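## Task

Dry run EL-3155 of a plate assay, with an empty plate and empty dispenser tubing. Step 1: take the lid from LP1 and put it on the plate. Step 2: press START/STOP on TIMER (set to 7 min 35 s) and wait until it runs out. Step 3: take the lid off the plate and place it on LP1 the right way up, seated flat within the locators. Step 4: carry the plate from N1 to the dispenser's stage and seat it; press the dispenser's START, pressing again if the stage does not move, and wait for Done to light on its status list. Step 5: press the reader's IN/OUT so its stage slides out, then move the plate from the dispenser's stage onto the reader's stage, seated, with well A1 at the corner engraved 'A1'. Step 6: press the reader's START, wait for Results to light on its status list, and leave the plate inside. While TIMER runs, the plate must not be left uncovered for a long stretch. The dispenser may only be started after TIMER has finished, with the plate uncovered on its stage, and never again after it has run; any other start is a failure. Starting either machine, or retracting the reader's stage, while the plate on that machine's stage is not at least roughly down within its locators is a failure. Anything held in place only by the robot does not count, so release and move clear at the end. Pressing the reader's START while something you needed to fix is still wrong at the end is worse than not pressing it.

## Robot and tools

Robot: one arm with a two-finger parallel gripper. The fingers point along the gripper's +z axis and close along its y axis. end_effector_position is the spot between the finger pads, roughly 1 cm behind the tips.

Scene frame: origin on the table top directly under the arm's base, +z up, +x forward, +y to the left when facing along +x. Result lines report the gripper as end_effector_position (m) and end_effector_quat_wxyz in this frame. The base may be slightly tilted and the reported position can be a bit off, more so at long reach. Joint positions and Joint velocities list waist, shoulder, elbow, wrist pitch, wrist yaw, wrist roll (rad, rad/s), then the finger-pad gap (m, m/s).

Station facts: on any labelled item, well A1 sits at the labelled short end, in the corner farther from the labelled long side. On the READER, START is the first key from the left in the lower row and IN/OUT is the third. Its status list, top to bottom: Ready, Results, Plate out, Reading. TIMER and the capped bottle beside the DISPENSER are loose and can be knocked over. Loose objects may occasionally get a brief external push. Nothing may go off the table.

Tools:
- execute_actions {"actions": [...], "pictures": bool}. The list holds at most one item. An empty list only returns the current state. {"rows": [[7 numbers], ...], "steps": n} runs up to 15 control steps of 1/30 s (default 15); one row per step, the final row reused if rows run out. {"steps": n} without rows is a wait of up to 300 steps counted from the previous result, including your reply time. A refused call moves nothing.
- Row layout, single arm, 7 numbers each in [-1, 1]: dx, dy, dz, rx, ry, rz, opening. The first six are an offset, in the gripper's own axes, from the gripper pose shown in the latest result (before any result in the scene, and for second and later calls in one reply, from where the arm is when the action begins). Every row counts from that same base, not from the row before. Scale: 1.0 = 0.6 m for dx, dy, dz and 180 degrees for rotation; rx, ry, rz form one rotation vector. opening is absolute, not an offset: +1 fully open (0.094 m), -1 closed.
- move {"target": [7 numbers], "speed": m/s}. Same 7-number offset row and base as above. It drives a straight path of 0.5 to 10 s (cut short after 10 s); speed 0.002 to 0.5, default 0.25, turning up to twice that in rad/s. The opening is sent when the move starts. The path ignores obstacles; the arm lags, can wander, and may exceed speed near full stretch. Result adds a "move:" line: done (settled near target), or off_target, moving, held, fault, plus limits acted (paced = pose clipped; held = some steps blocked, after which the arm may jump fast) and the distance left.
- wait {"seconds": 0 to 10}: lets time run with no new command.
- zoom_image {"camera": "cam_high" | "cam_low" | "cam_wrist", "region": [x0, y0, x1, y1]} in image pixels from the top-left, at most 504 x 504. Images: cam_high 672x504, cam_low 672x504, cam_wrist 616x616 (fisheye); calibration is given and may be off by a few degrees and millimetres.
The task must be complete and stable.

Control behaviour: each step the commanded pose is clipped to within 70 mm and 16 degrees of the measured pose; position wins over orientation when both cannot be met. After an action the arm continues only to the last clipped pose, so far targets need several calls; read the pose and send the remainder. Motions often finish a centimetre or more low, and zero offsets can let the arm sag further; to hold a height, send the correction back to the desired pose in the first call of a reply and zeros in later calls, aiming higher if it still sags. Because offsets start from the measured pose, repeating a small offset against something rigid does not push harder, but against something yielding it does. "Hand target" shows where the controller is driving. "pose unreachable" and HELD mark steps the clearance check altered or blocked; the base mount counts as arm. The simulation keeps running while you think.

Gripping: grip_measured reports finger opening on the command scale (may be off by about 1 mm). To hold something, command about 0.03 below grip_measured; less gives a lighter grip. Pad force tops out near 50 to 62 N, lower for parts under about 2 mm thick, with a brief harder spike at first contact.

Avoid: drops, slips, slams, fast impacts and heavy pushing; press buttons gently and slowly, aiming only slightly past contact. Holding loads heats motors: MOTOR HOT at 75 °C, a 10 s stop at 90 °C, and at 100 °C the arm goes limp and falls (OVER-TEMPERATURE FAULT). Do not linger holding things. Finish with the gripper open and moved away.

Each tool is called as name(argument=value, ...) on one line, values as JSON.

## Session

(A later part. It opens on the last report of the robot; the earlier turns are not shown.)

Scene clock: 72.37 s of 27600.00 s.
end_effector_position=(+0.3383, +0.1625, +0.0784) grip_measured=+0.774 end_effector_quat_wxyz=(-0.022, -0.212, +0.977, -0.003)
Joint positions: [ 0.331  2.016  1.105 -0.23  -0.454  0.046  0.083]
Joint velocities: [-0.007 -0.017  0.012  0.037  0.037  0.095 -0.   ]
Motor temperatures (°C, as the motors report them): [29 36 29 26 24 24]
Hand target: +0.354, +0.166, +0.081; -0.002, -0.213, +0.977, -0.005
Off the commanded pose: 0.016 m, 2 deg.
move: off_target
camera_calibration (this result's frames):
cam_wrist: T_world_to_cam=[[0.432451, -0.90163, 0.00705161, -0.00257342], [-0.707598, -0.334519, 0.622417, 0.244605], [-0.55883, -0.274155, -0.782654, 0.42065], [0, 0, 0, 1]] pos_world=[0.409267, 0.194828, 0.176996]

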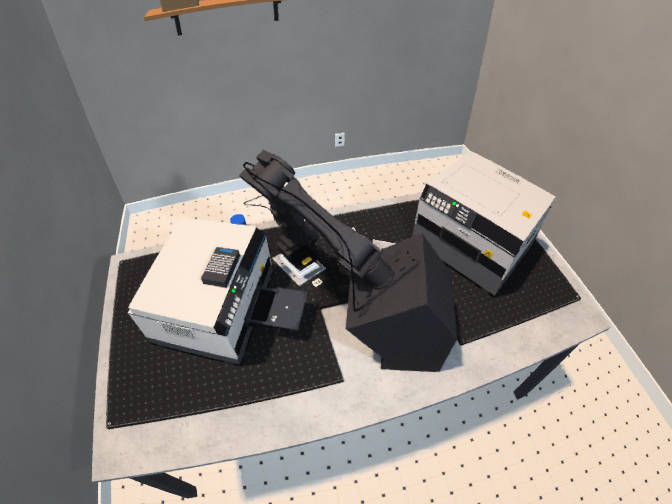

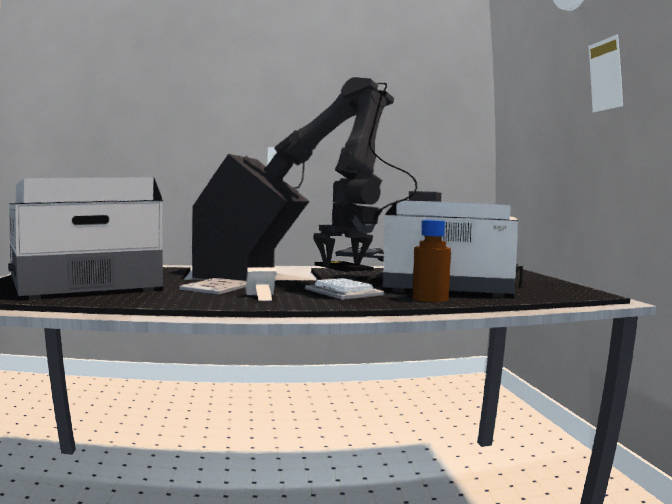

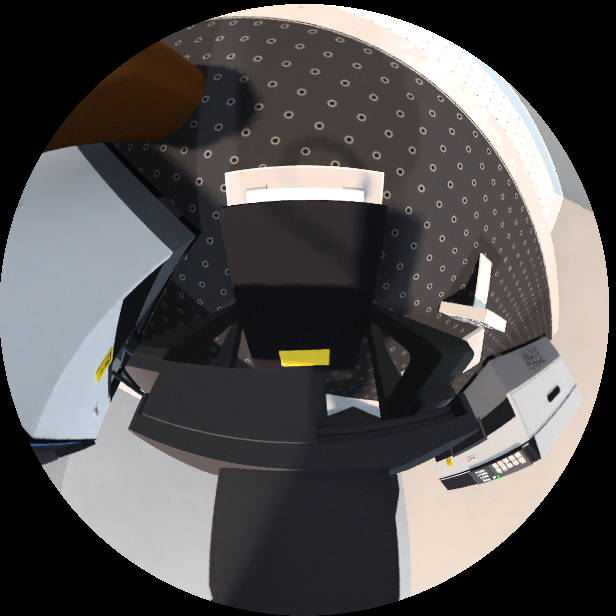

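move(target=[-0.034,-0.008,0.038,-0.003,-0.012,0.004,0.75], speed=0.04)

zoom_image(camera="cam_wrist", region=[180,140,430,390])

zoom_image(camera="cam_low", region=[290,240,420,310])

Scene clock: 78.30 s of 27600.00 s.
end_effector_position=(+0.3439, +0.1593, +0.0532) grip_measured=+0.774 end_effector_quat_wxyz=(-0.022, -0.203, +0.979, -0.000)
Joint positions: [ 0.345  2.111  1.151 -0.174 -0.453  0.078  0.083]
Joint velocities: [ 0.002  0.007  0.002 -0.051  0.051  0.022 -0.001]
Motor temperatures (°C, as the motors report them): [28 36 29 26 24 24]
Hand target: +0.358, +0.166, +0.055; -0.004, -0.206, +0.979, +0.006
Off the commanded pose: 0.016 m, 2 deg.
move: off_target
camera_calibration (this result's frames):
cam_wrist: T_world_to_cam=[[0.41662, -0.909076, 0.00276515, -0.000840117], [-0.712641, -0.324704, 0.62186, 0.263408], [-0.56442, -0.26105, -0.783123, 0.403082], [0, 0, 0, 1]] pos_world=[0.415573, 0.189991, 0.151862]

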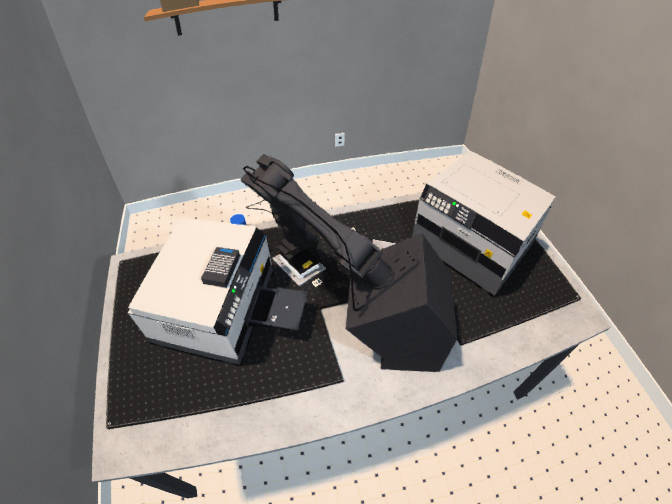

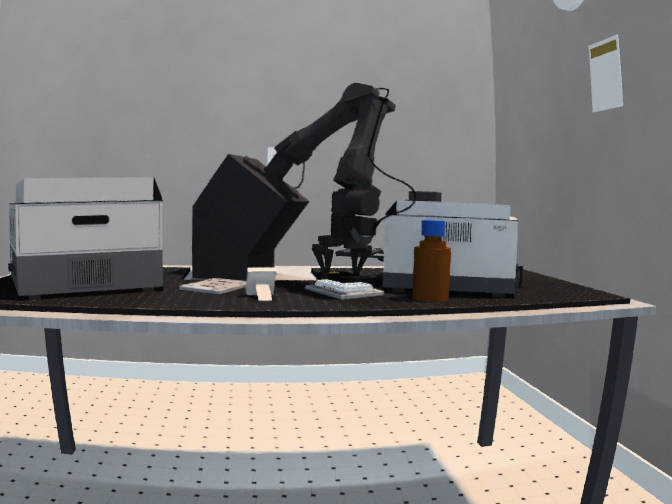

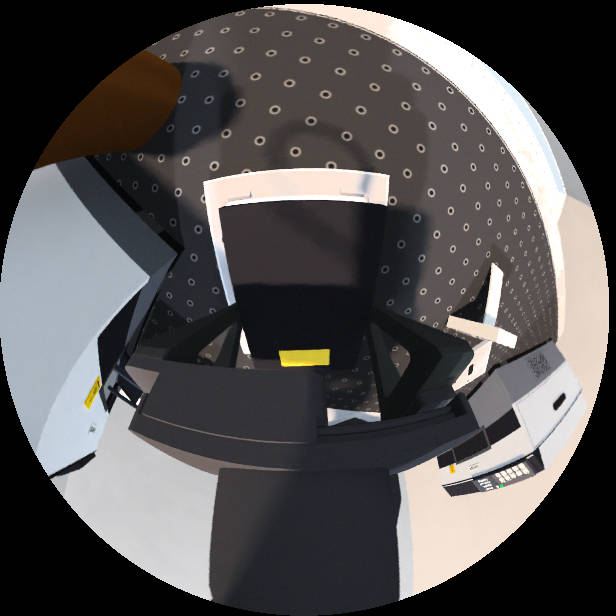

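Region (180, 140, 430, 390) of cam_wrist's 616x616 image, scaled by 2.016, with more detail than that image has.

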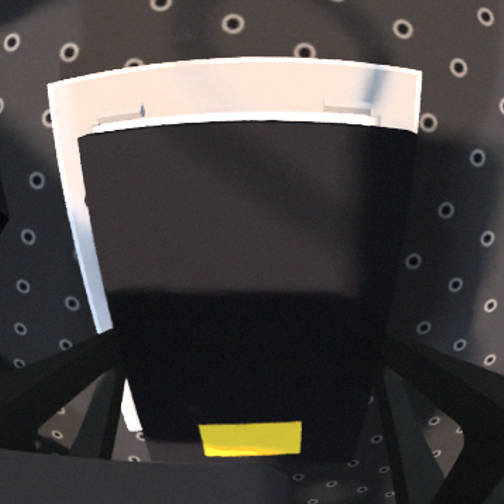

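Region (290, 240, 420, 310) of cam_low's 672x504 image, scaled by 3.877, with more detail than that image has; it fills the top 271 rows of this view, and the rest is white.

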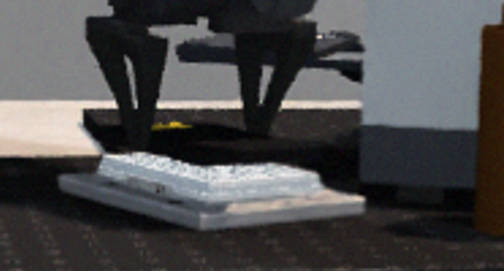

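move(target=[-0.026,0.007,0.002,-0.003,-0.012,-0.004,0.75], speed=0.02)

zoom_image(camera="cam_wrist", region=[180,140,430,390])

Scene clock: 82.00 s of 27600.00 s.
end_effector_position=(+0.3446, +0.1631, +0.0520) grip_measured=+0.774 end_effector_quat_wxyz=(-0.018, -0.207, +0.978, +0.002)
Joint positions: [ 0.352  2.111  1.151 -0.161 -0.453  0.082  0.083]
Joint velocities: [-0.002 -0.002  0.017  0.007  0.066  0.022 -0.001]
Motor temperatures (°C, as the motors report them): [28 36 29 26 24 24]
Hand target: +0.356, +0.169, +0.052; -0.005, -0.209, +0.978, +0.008
Off the commanded pose: 0.014 m, 2 deg.
move: off_target
camera_calibration (this result's frames):
cam_wrist: T_world_to_cam=[[0.422932, -0.906161, -0.00111578, -0.000126256], [-0.714021, -0.334013, 0.615313, 0.268188], [-0.557945, -0.259439, -0.788282, 0.401226], [0, 0, 0, 1]] pos_world=[0.415407, 0.193557, 0.15126]

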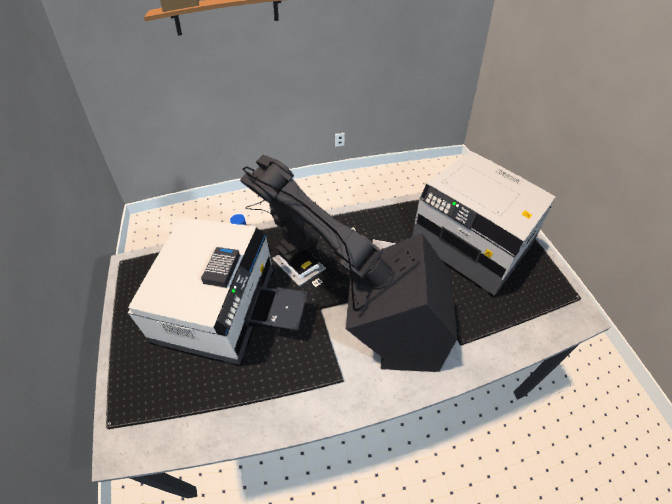

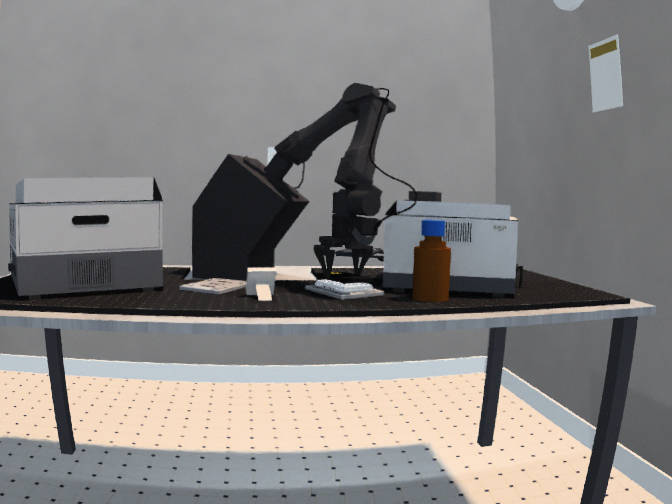

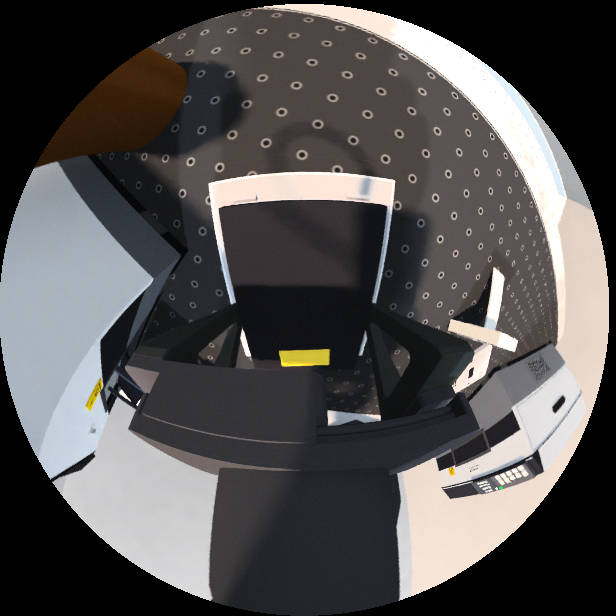

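Region (180, 140, 430, 390) of cam_wrist's 616x616 image, scaled by 2.016, with more detail than that image has.

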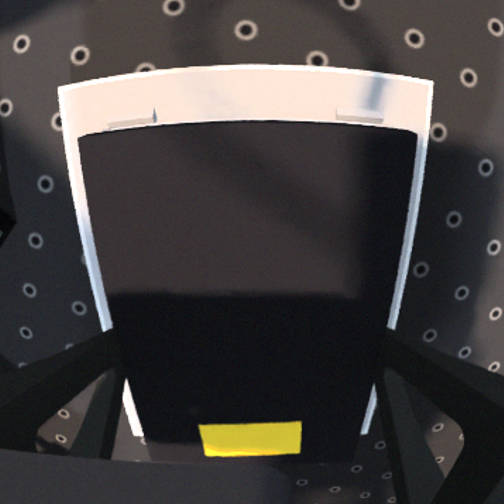

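move(target=[-0.021,0.002,0.009,-0.003,-0.009,0,0.75], speed=0.02)

zoom_image(camera="cam_wrist", region=[180,140,430,390])

zoom_image(camera="cam_low", region=[290,240,420,310])

Scene clock: 93.13 s of 27600.00 s.
end_effector_position=(+0.3407, +0.1610, +0.0450) grip_measured=+0.774 end_effector_quat_wxyz=(-0.023, -0.203, +0.979, +0.002)
Joint positions: [ 0.359  2.132  1.151 -0.148 -0.453  0.091  0.083]
Joint velocities: [-0.027  0.007  0.017  0.022 -0.051 -0.022  0.   ]
Motor temperatures (°C, as the motors report them): [28 36 29 26 24 24]
Hand target: +0.355, +0.169, +0.047; -0.006, -0.207, +0.978, +0.010
Off the commanded pose: 0.017 m, 2 deg.
move: off_target
camera_calibration (this result's frames):
cam_wrist: T_world_to_cam=[[0.416676, -0.909049, -0.00316317, 0.00232512], [-0.71023, -0.327712, 0.62304, 0.266362], [-0.56741, -0.257359, -0.782184, 0.395642], [0, 0, 0, 1]] pos_world=[0.412701, 0.191226, 0.143518]

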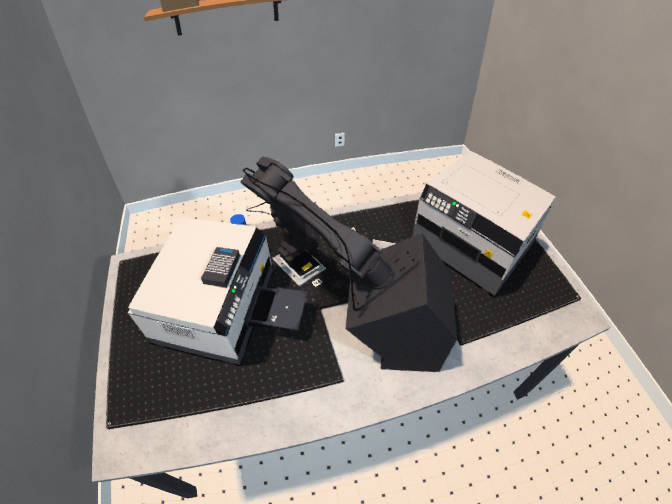

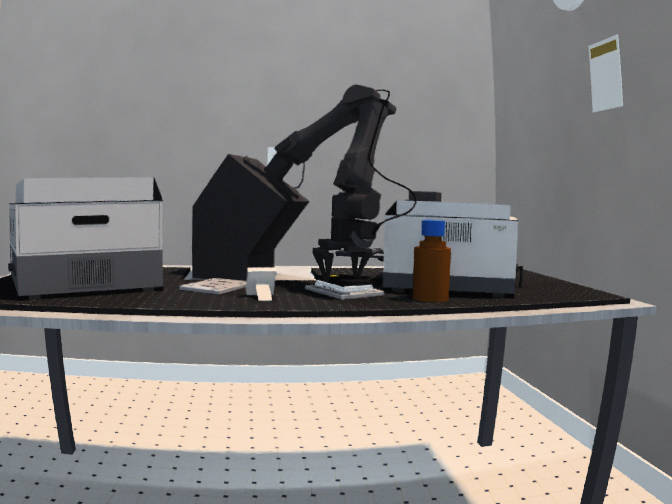

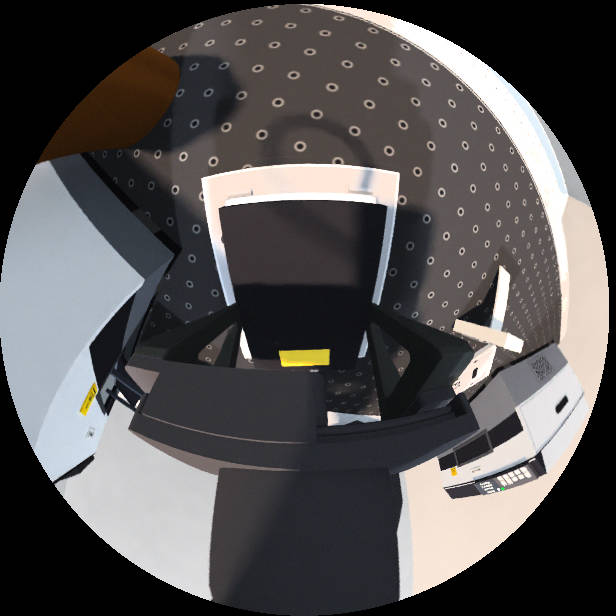

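Region (180, 140, 430, 390) of cam_wrist's 616x616 image, scaled by 2.016, with more detail than that image has.

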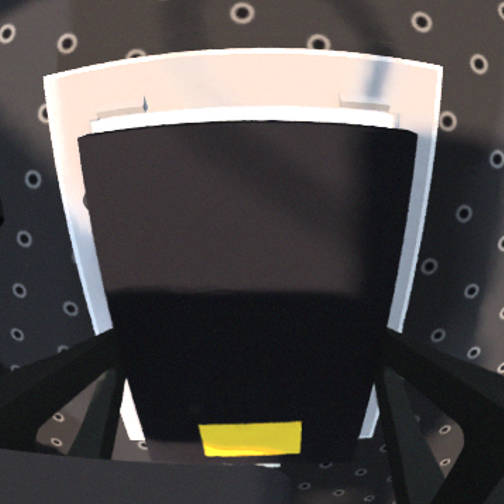

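Region (290, 240, 420, 310) of cam_low's 672x504 image, scaled by 3.877, with more detail than that image has; it fills the top 271 rows of this view, and the rest is white.

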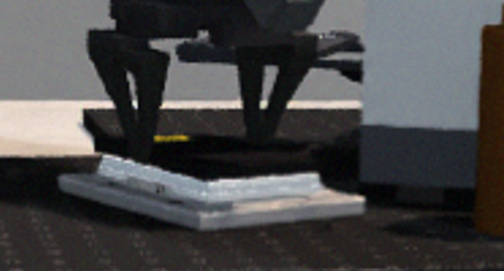

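execute_actions(actions=[{"rows":[[-0.0305,0.0045,-0.003,-0.003,-0.015,-0.005,0.75]]}])

zoom_image(camera="cam_wrist", region=[180,140,430,390])

Scene clock: 96.17 s of 27600.00 s.
end_effector_position=(+0.3437, +0.1626, +0.0449) grip_measured=+0.774 end_effector_quat_wxyz=(-0.017, -0.206, +0.978, +0.004)
Joint positions: [ 0.359  2.132  1.151 -0.133 -0.453  0.092  0.083]
Joint velocities: [-0.002 -0.027 -0.002  0.095  0.051  0.139 -0.   ]
Motor temperatures (°C, as the motors report them): [28 36 29 26 24 24]
Hand target: +0.356, +0.171, +0.046; -0.001, -0.211, +0.977, +0.012
Off the commanded pose: 0.015 m, 2 deg.
Steps of this call (steps 1 to 76: nothing new was sent; steps 77 to 91: all 15 steps of this action). Readings (end_effector_position):
77: (+0.3412, +0.1613, +0.0450)
78: (+0.3417, +0.1615, +0.0450)
80: (+0.3425, +0.1620, +0.0450)
84: (+0.3433, +0.1624, +0.0449)
91: the state above
camera_calibration (this result's frames):
cam_wrist: T_world_to_cam=[[0.421708, -0.906721, -0.00432706, 0.000521935], [-0.71564, -0.335761, 0.612474, 0.272761], [-0.556796, -0.255189, -0.790479, 0.394043], [0, 0, 0, 1]] pos_world=[0.41438, 0.192611, 0.144426]

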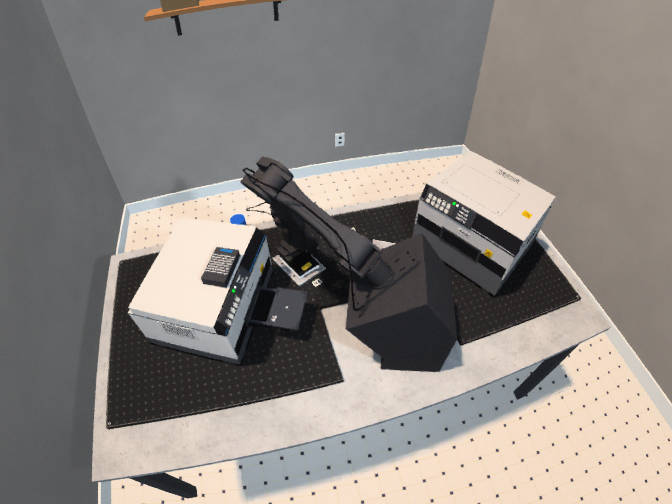

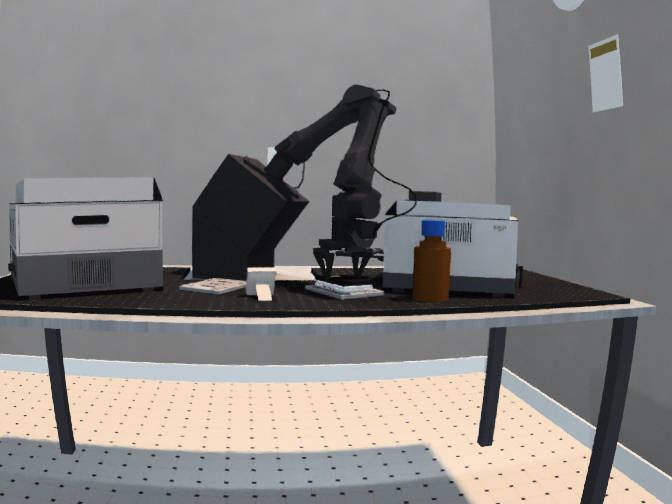

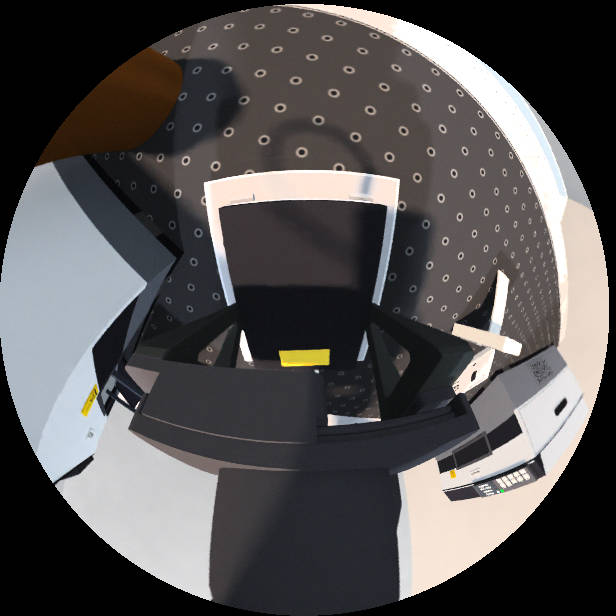

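Region (180, 140, 430, 390) of cam_wrist's 616x616 image, scaled by 2.016, with more detail than that image has.

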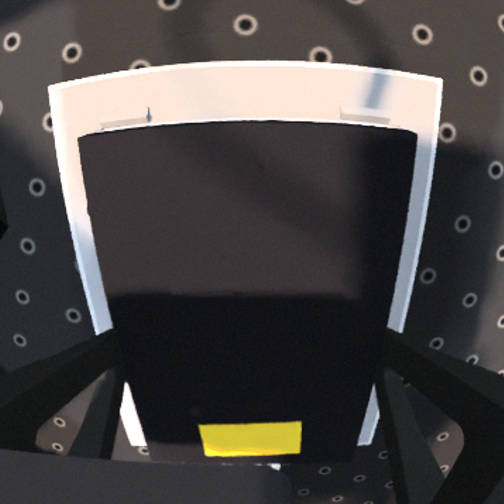

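Slightly out; descending pulls back. Go down slowly.

move(target=[-0.025,0.004,0.009,-0.003,-0.011,-0.003,0.75], speed=0.006)

zoom_image(camera="cam_wrist", region=[180,140,430,390])

zoom_image(camera="cam_low", region=[290,240,420,310])

Scene clock: 102.33 s of 27600.00 s.
end_effector_position=(+0.3409, +0.1630, +0.0383) grip_measured=+0.774 end_effector_quat_wxyz=(-0.019, -0.207, +0.978, +0.006)
Joint positions: [ 0.368  2.15   1.151 -0.113 -0.453  0.098  0.083]
Joint velocities: [-0.007 -0.017 -0.012 -0.037 -0.066  0.022  0.001]
Motor temperatures (°C, as the motors report them): [28 36 29 26 24 24]
Hand target: +0.356, +0.171, +0.040; -0.001, -0.211, +0.977, +0.013
Off the commanded pose: 0.017 m, 2 deg.
move: off_target
camera_calibration (this result's frames):
cam_wrist: T_world_to_cam=[[0.423454, -0.905878, -0.00844292, 0.00140197], [-0.712636, -0.338847, 0.614274, 0.274345], [-0.559319, -0.2541, -0.789047, 0.388042], [0, 0, 0, 1]] pos_world=[0.411953, 0.192832, 0.137672]

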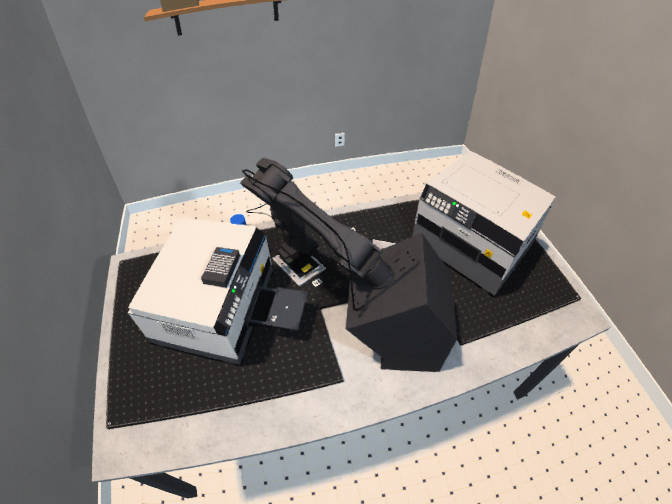

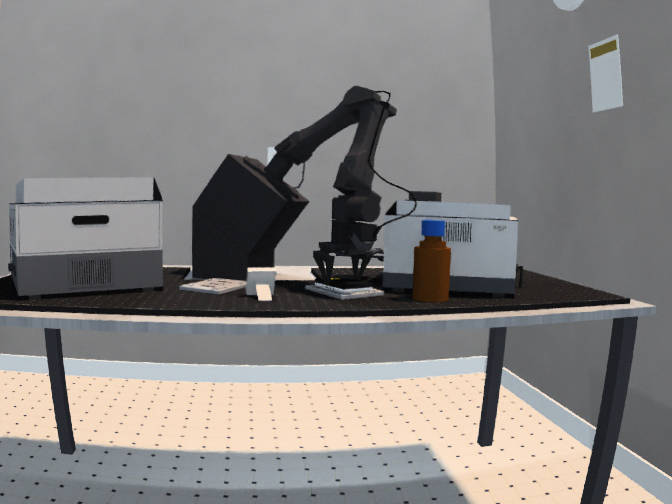

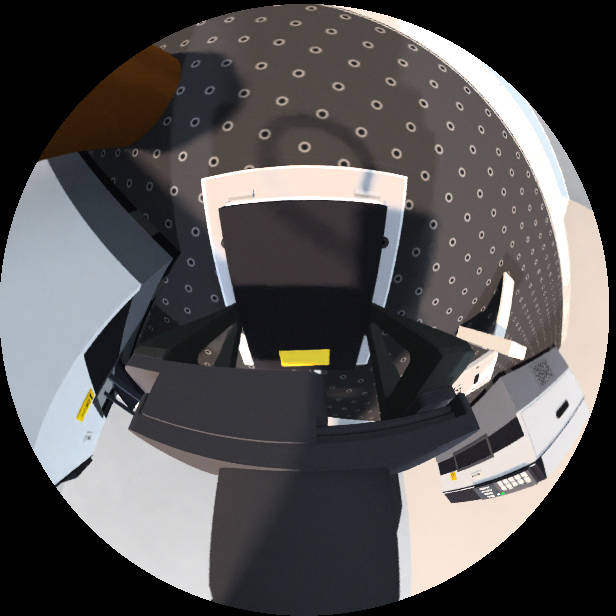

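Region (180, 140, 430, 390) of cam_wrist's 616x616 image, scaled by 2.016, with more detail than that image has.

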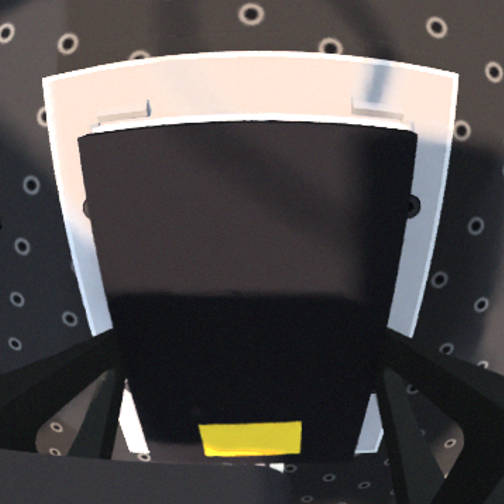

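Region (290, 240, 420, 310) of cam_low's 672x504 image, scaled by 3.877, with more detail than that image has; it fills the top 271 rows of this view, and the rest is white.

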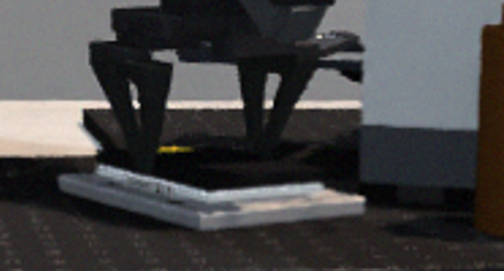

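It's over the plate. Release and lift.

execute_actions(actions=[{"rows":[[-0.028,0.002,-0.003,-0.003,-0.012,-0.002,1]]}], pictures=false)

move(target=[-0.02,0,-0.2,0,-0.01,0,1], speed=0.12)

zoom_image(camera="cam_low", region=[230,240,400,310])

Scene clock: 105.07 s of 27600.00 s.
end_effector_position=(+0.3412, +0.1631, +0.0383) grip_measured=+1.000 end_effector_quat_wxyz=(-0.018, -0.207, +0.978, +0.006)
Joint positions: [ 0.368  2.15   1.151 -0.112 -0.453  0.098  0.094]
Joint velocities: [0.002 0.002 0.002 0.022 0.066 0.037 0.   ]
Motor temperatures (°C, as the motors report them): [28 36 29 26 24 24]
Hand target: +0.356, +0.171, +0.040; -0.001, -0.210, +0.978, +0.015
Off the commanded pose: 0.017 m, 2 deg.
Steps of this call (steps 1 to 67: nothing new was sent; steps 68 to 82: all 15 steps of this action). Readings (end_effector_position):
68: (+0.3409, +0.1630, +0.0383)
69: (+0.3410, +0.1630, +0.0383)
71: (+0.3411, +0.1631, +0.0383)
75: (+0.3411, +0.1631, +0.0383)
82: the state above

Scene clock: 106.90 s of 27600.00 s.
end_effector_position=(+0.3511, +0.1681, +0.1485) grip_measured=+1.000 end_effector_quat_wxyz=(-0.012, -0.207, +0.978, +0.007)
Joint positions: [ 0.233  1.835  1.127 -0.453 -0.509 -0.033  0.094]
Joint velocities: [ 0.012  0.002  0.012 -0.022  0.022  0.125  0.   ]
Motor temperatures (°C, as the motors report them): [28 37 29 26 24 24]
Hand target: +0.356, +0.168, +0.157; -0.002, -0.207, +0.978, +0.011
Off the commanded pose: 0.011 m, 1 deg.
move: off_target
camera_calibration (this result's frames):
cam_wrist: T_world_to_cam=[[0.422648, -0.90626, -0.00780437, 0.00286661], [-0.720919, -0.341405, 0.603091, 0.220655], [-0.549222, -0.249269, -0.797634, 0.478894], [0, 0, 0, 1]] pos_world=[0.420882, 0.197304, 0.24893]

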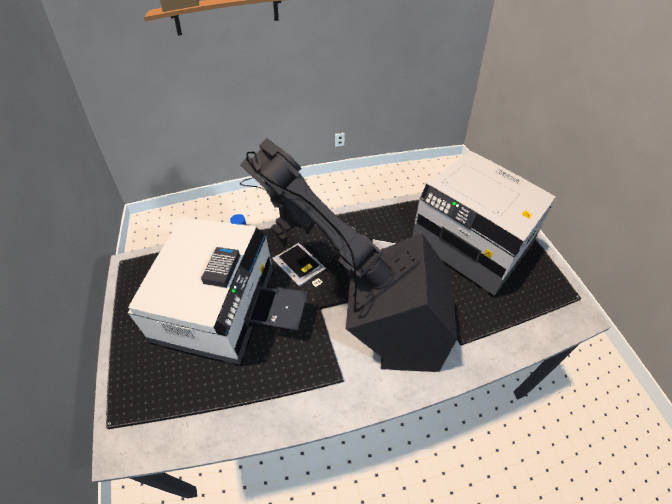

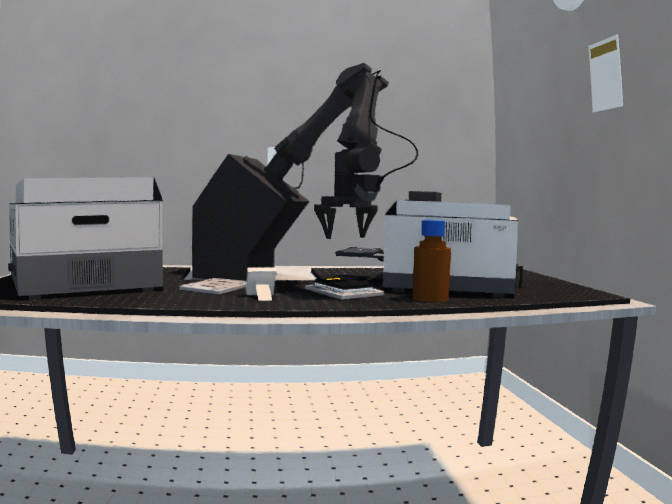

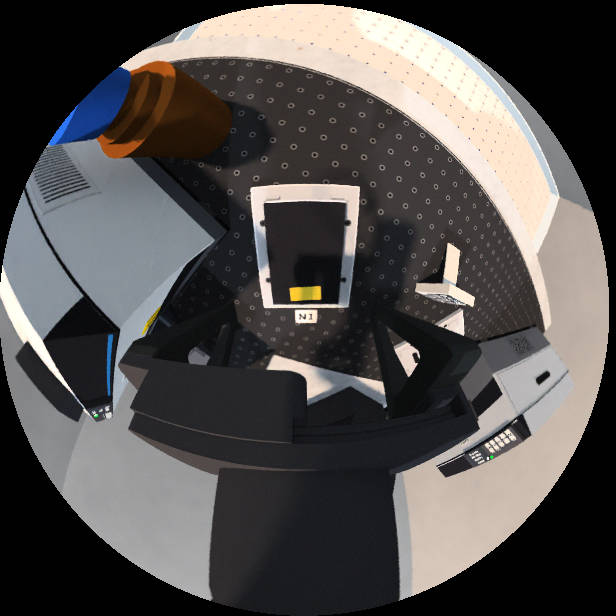

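Region (230, 240, 400, 310) of cam_low's 672x504 image, scaled by 2.965, with more detail than that image has; it fills the top 208 rows of this view, and the rest is white.

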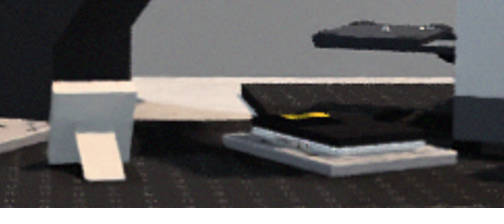

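move(target=[0.197,-0.34,0.07,0.041,-0.248,0.10,-1], speed=0.2)

zoom_image(camera="cam_wrist", region=[180,120,430,370])

Scene clock: 117.13 s of 27600.00 s.
end_effector_position=(+0.3162, -0.0581, +0.1020) grip_measured=-0.991 end_effector_quat_wxyz=(+0.321, -0.034, +0.946, +0.020)
Joint positions: [-0.243  2.656  0.489  1.554 -0.625  0.28   0.   ]
Joint velocities: [-0.002 -0.002  0.002 -0.022 -0.051  0.022 -0.001]
Motor temperatures (°C, as the motors report them): [28 37 29 26 24 24]
Hand target: +0.325, -0.062, +0.106; +0.335, -0.036, +0.941, +0.021
Off the commanded pose: 0.012 m, 6 deg.
joint sent to its limit — the command would take joint 4 (wrist pitch) past its upper limit, so that joint was sent only as far as its limit.
move: off_target
camera_calibration (this result's frames):
cam_wrist: T_world_to_cam=[[0.0861003, -0.996271, 0.00554903, -0.0879146], [-0.995917, -0.0862188, -0.0267687, 0.312294], [0.0271473, -0.00322158, -0.999626, 0.218869], [0, 0, 0, 1]] pos_world=[0.312646, -0.0599561, 0.227635]

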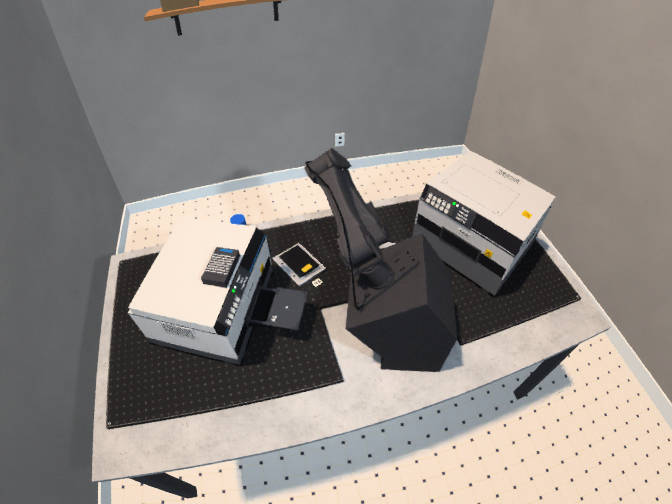

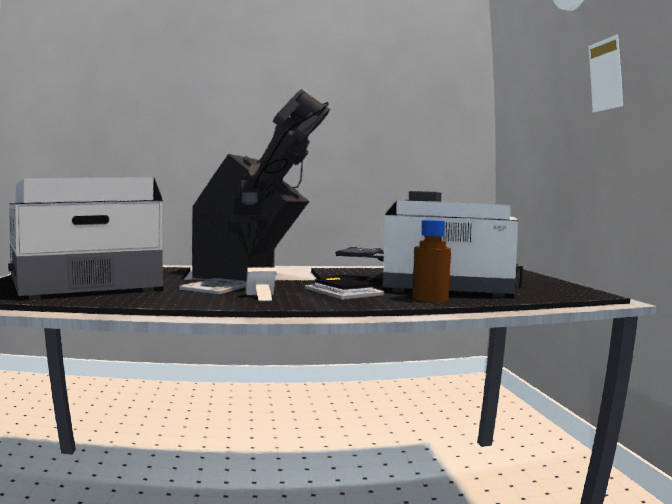

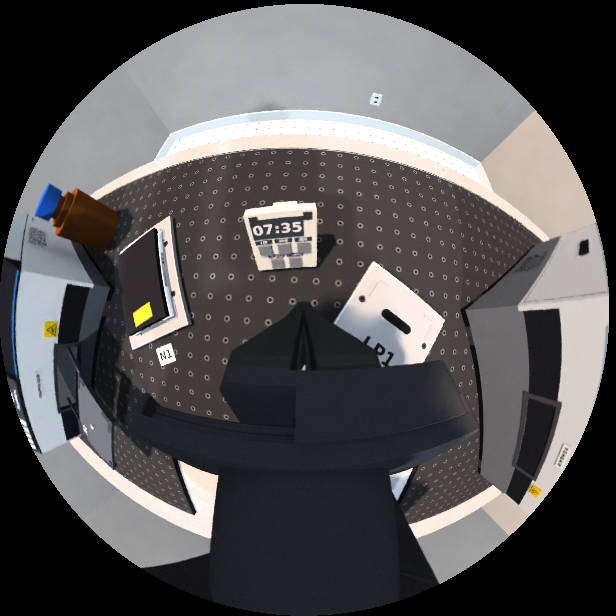

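Region (180, 120, 430, 370) of cam_wrist's 616x616 image, scaled by 2.016, with more detail than that image has.

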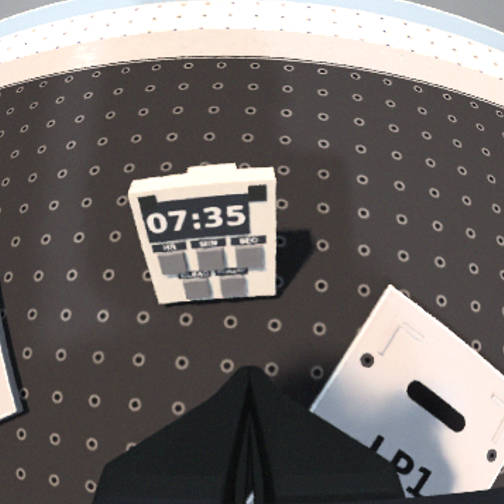

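move(target=[0.01,0.007,0.108,0,0.09,-0.02,-1], speed=0.08)

zoom_image(camera="cam_wrist", region=[200,160,400,360])

Scene clock: 124.57 s of 27600.00 s.
end_effector_position=(+0.3330, -0.0511, +0.0406) grip_measured=-0.991 end_effector_quat_wxyz=(+0.167, -0.055, +0.984, +0.012)
Joint positions: [-0.118  2.548  0.78   0.837 -0.607  0.13   0.   ]
Joint velocities: [-0.007 -0.012 -0.002 -0.022 -0.037  0.051  0.   ]
Motor temperatures (°C, as the motors report them): [28 36 29 26 24 24]
Hand target: +0.350, -0.052, +0.048; +0.185, -0.066, +0.981, +0.005
Off the commanded pose: 0.019 m, 3 deg.
move: off_target
camera_calibration (this result's frames):
cam_wrist: T_world_to_cam=[[0.127752, -0.991723, 0.0128112, -0.0959255], [-0.950469, -0.118727, 0.28725, 0.298434], [-0.283351, -0.0488735, -0.95777, 0.256428], [0, 0, 0, 1]] pos_world=[0.368566, -0.0471667, 0.161103]

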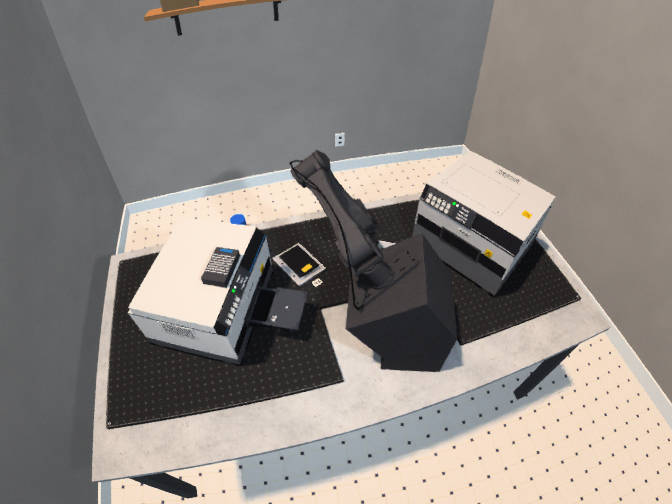

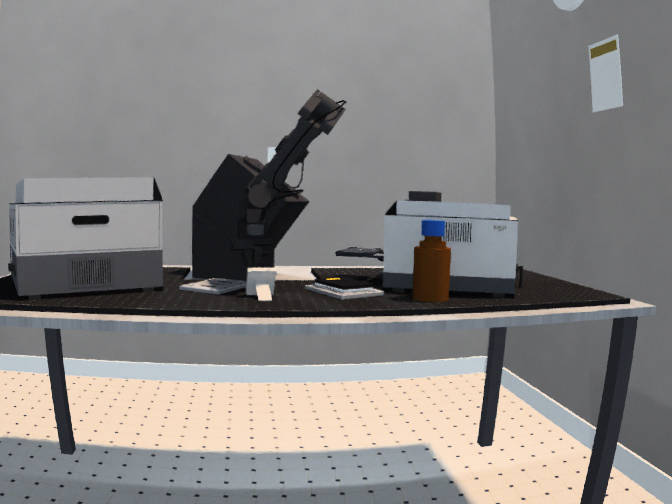

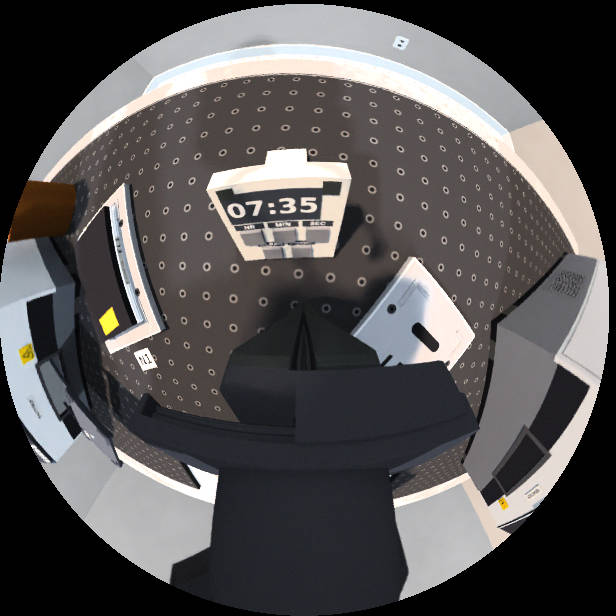

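Region (200, 160, 400, 360) of cam_wrist's 616x616 image, scaled by 2.520, with more detail than that image has.

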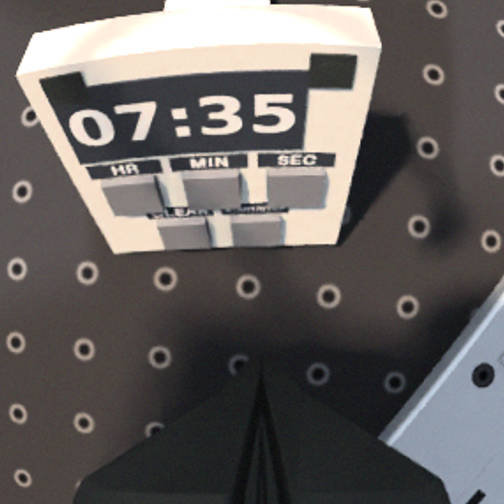

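move(target=[-0.047,0,0.027,0,-0.012,-0.006,-1], speed=0.03)

zoom_image(camera="cam_wrist", region=[200,160,400,360])

Scene clock: 131.23 s of 27600.00 s.
end_effector_position=(+0.3565, -0.0431, +0.0343) grip_measured=-0.991 end_effector_quat_wxyz=(+0.177, -0.068, +0.982, +0.018)
Joint positions: [-0.091  2.557  0.856  0.813 -0.602  0.148  0.   ]
Joint velocities: [ 0.012 -0.007  0.002 -0.007  0.007  0.095  0.   ]
Motor temperatures (°C, as the motors report them): [29 36 28 26 24 24]
Hand target: +0.365, -0.048, +0.035; +0.186, -0.065, +0.980, +0.011
Off the commanded pose: 0.009 m, 1 deg.
move: done
camera_calibration (this result's frames):
cam_wrist: T_world_to_cam=[[0.153879, -0.988058, 0.00790945, -0.0998818], [-0.952742, -0.146248, 0.266261, 0.323895], [-0.261925, -0.0485077, -0.963869, 0.250009], [0, 0, 0, 1]] pos_world=[0.389442, -0.0391927, 0.155525]

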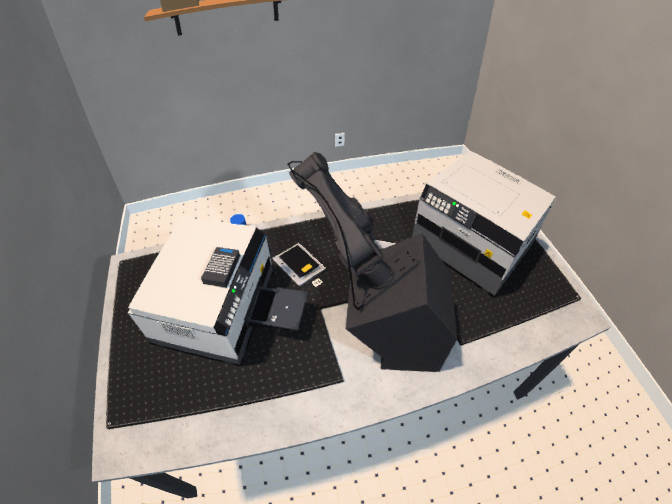

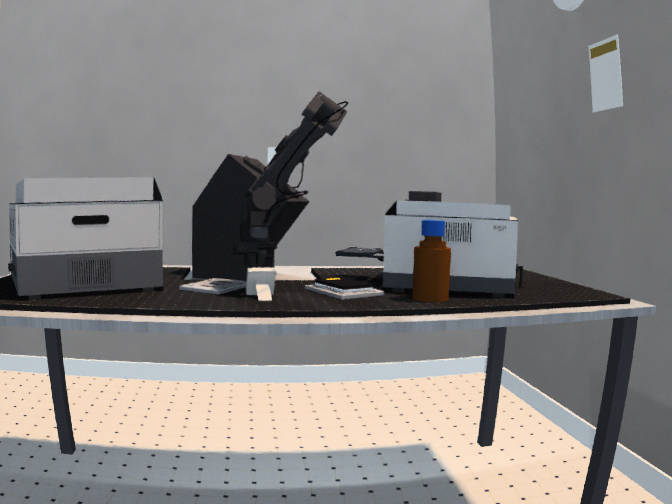

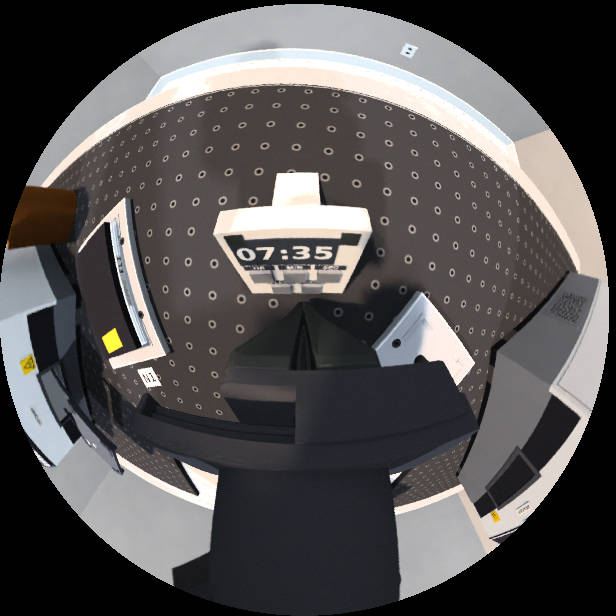

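Region (200, 160, 400, 360) of cam_wrist's 616x616 image, scaled by 2.520, with more detail than that image has.

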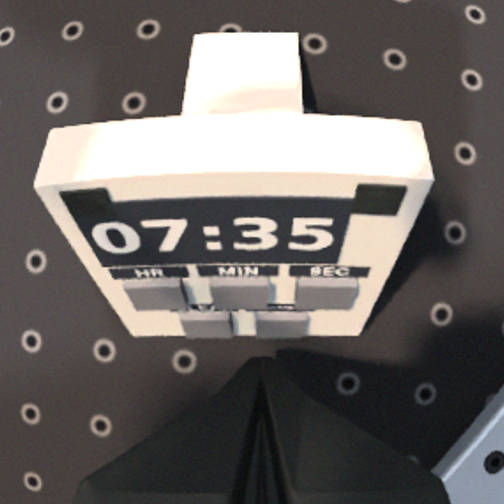

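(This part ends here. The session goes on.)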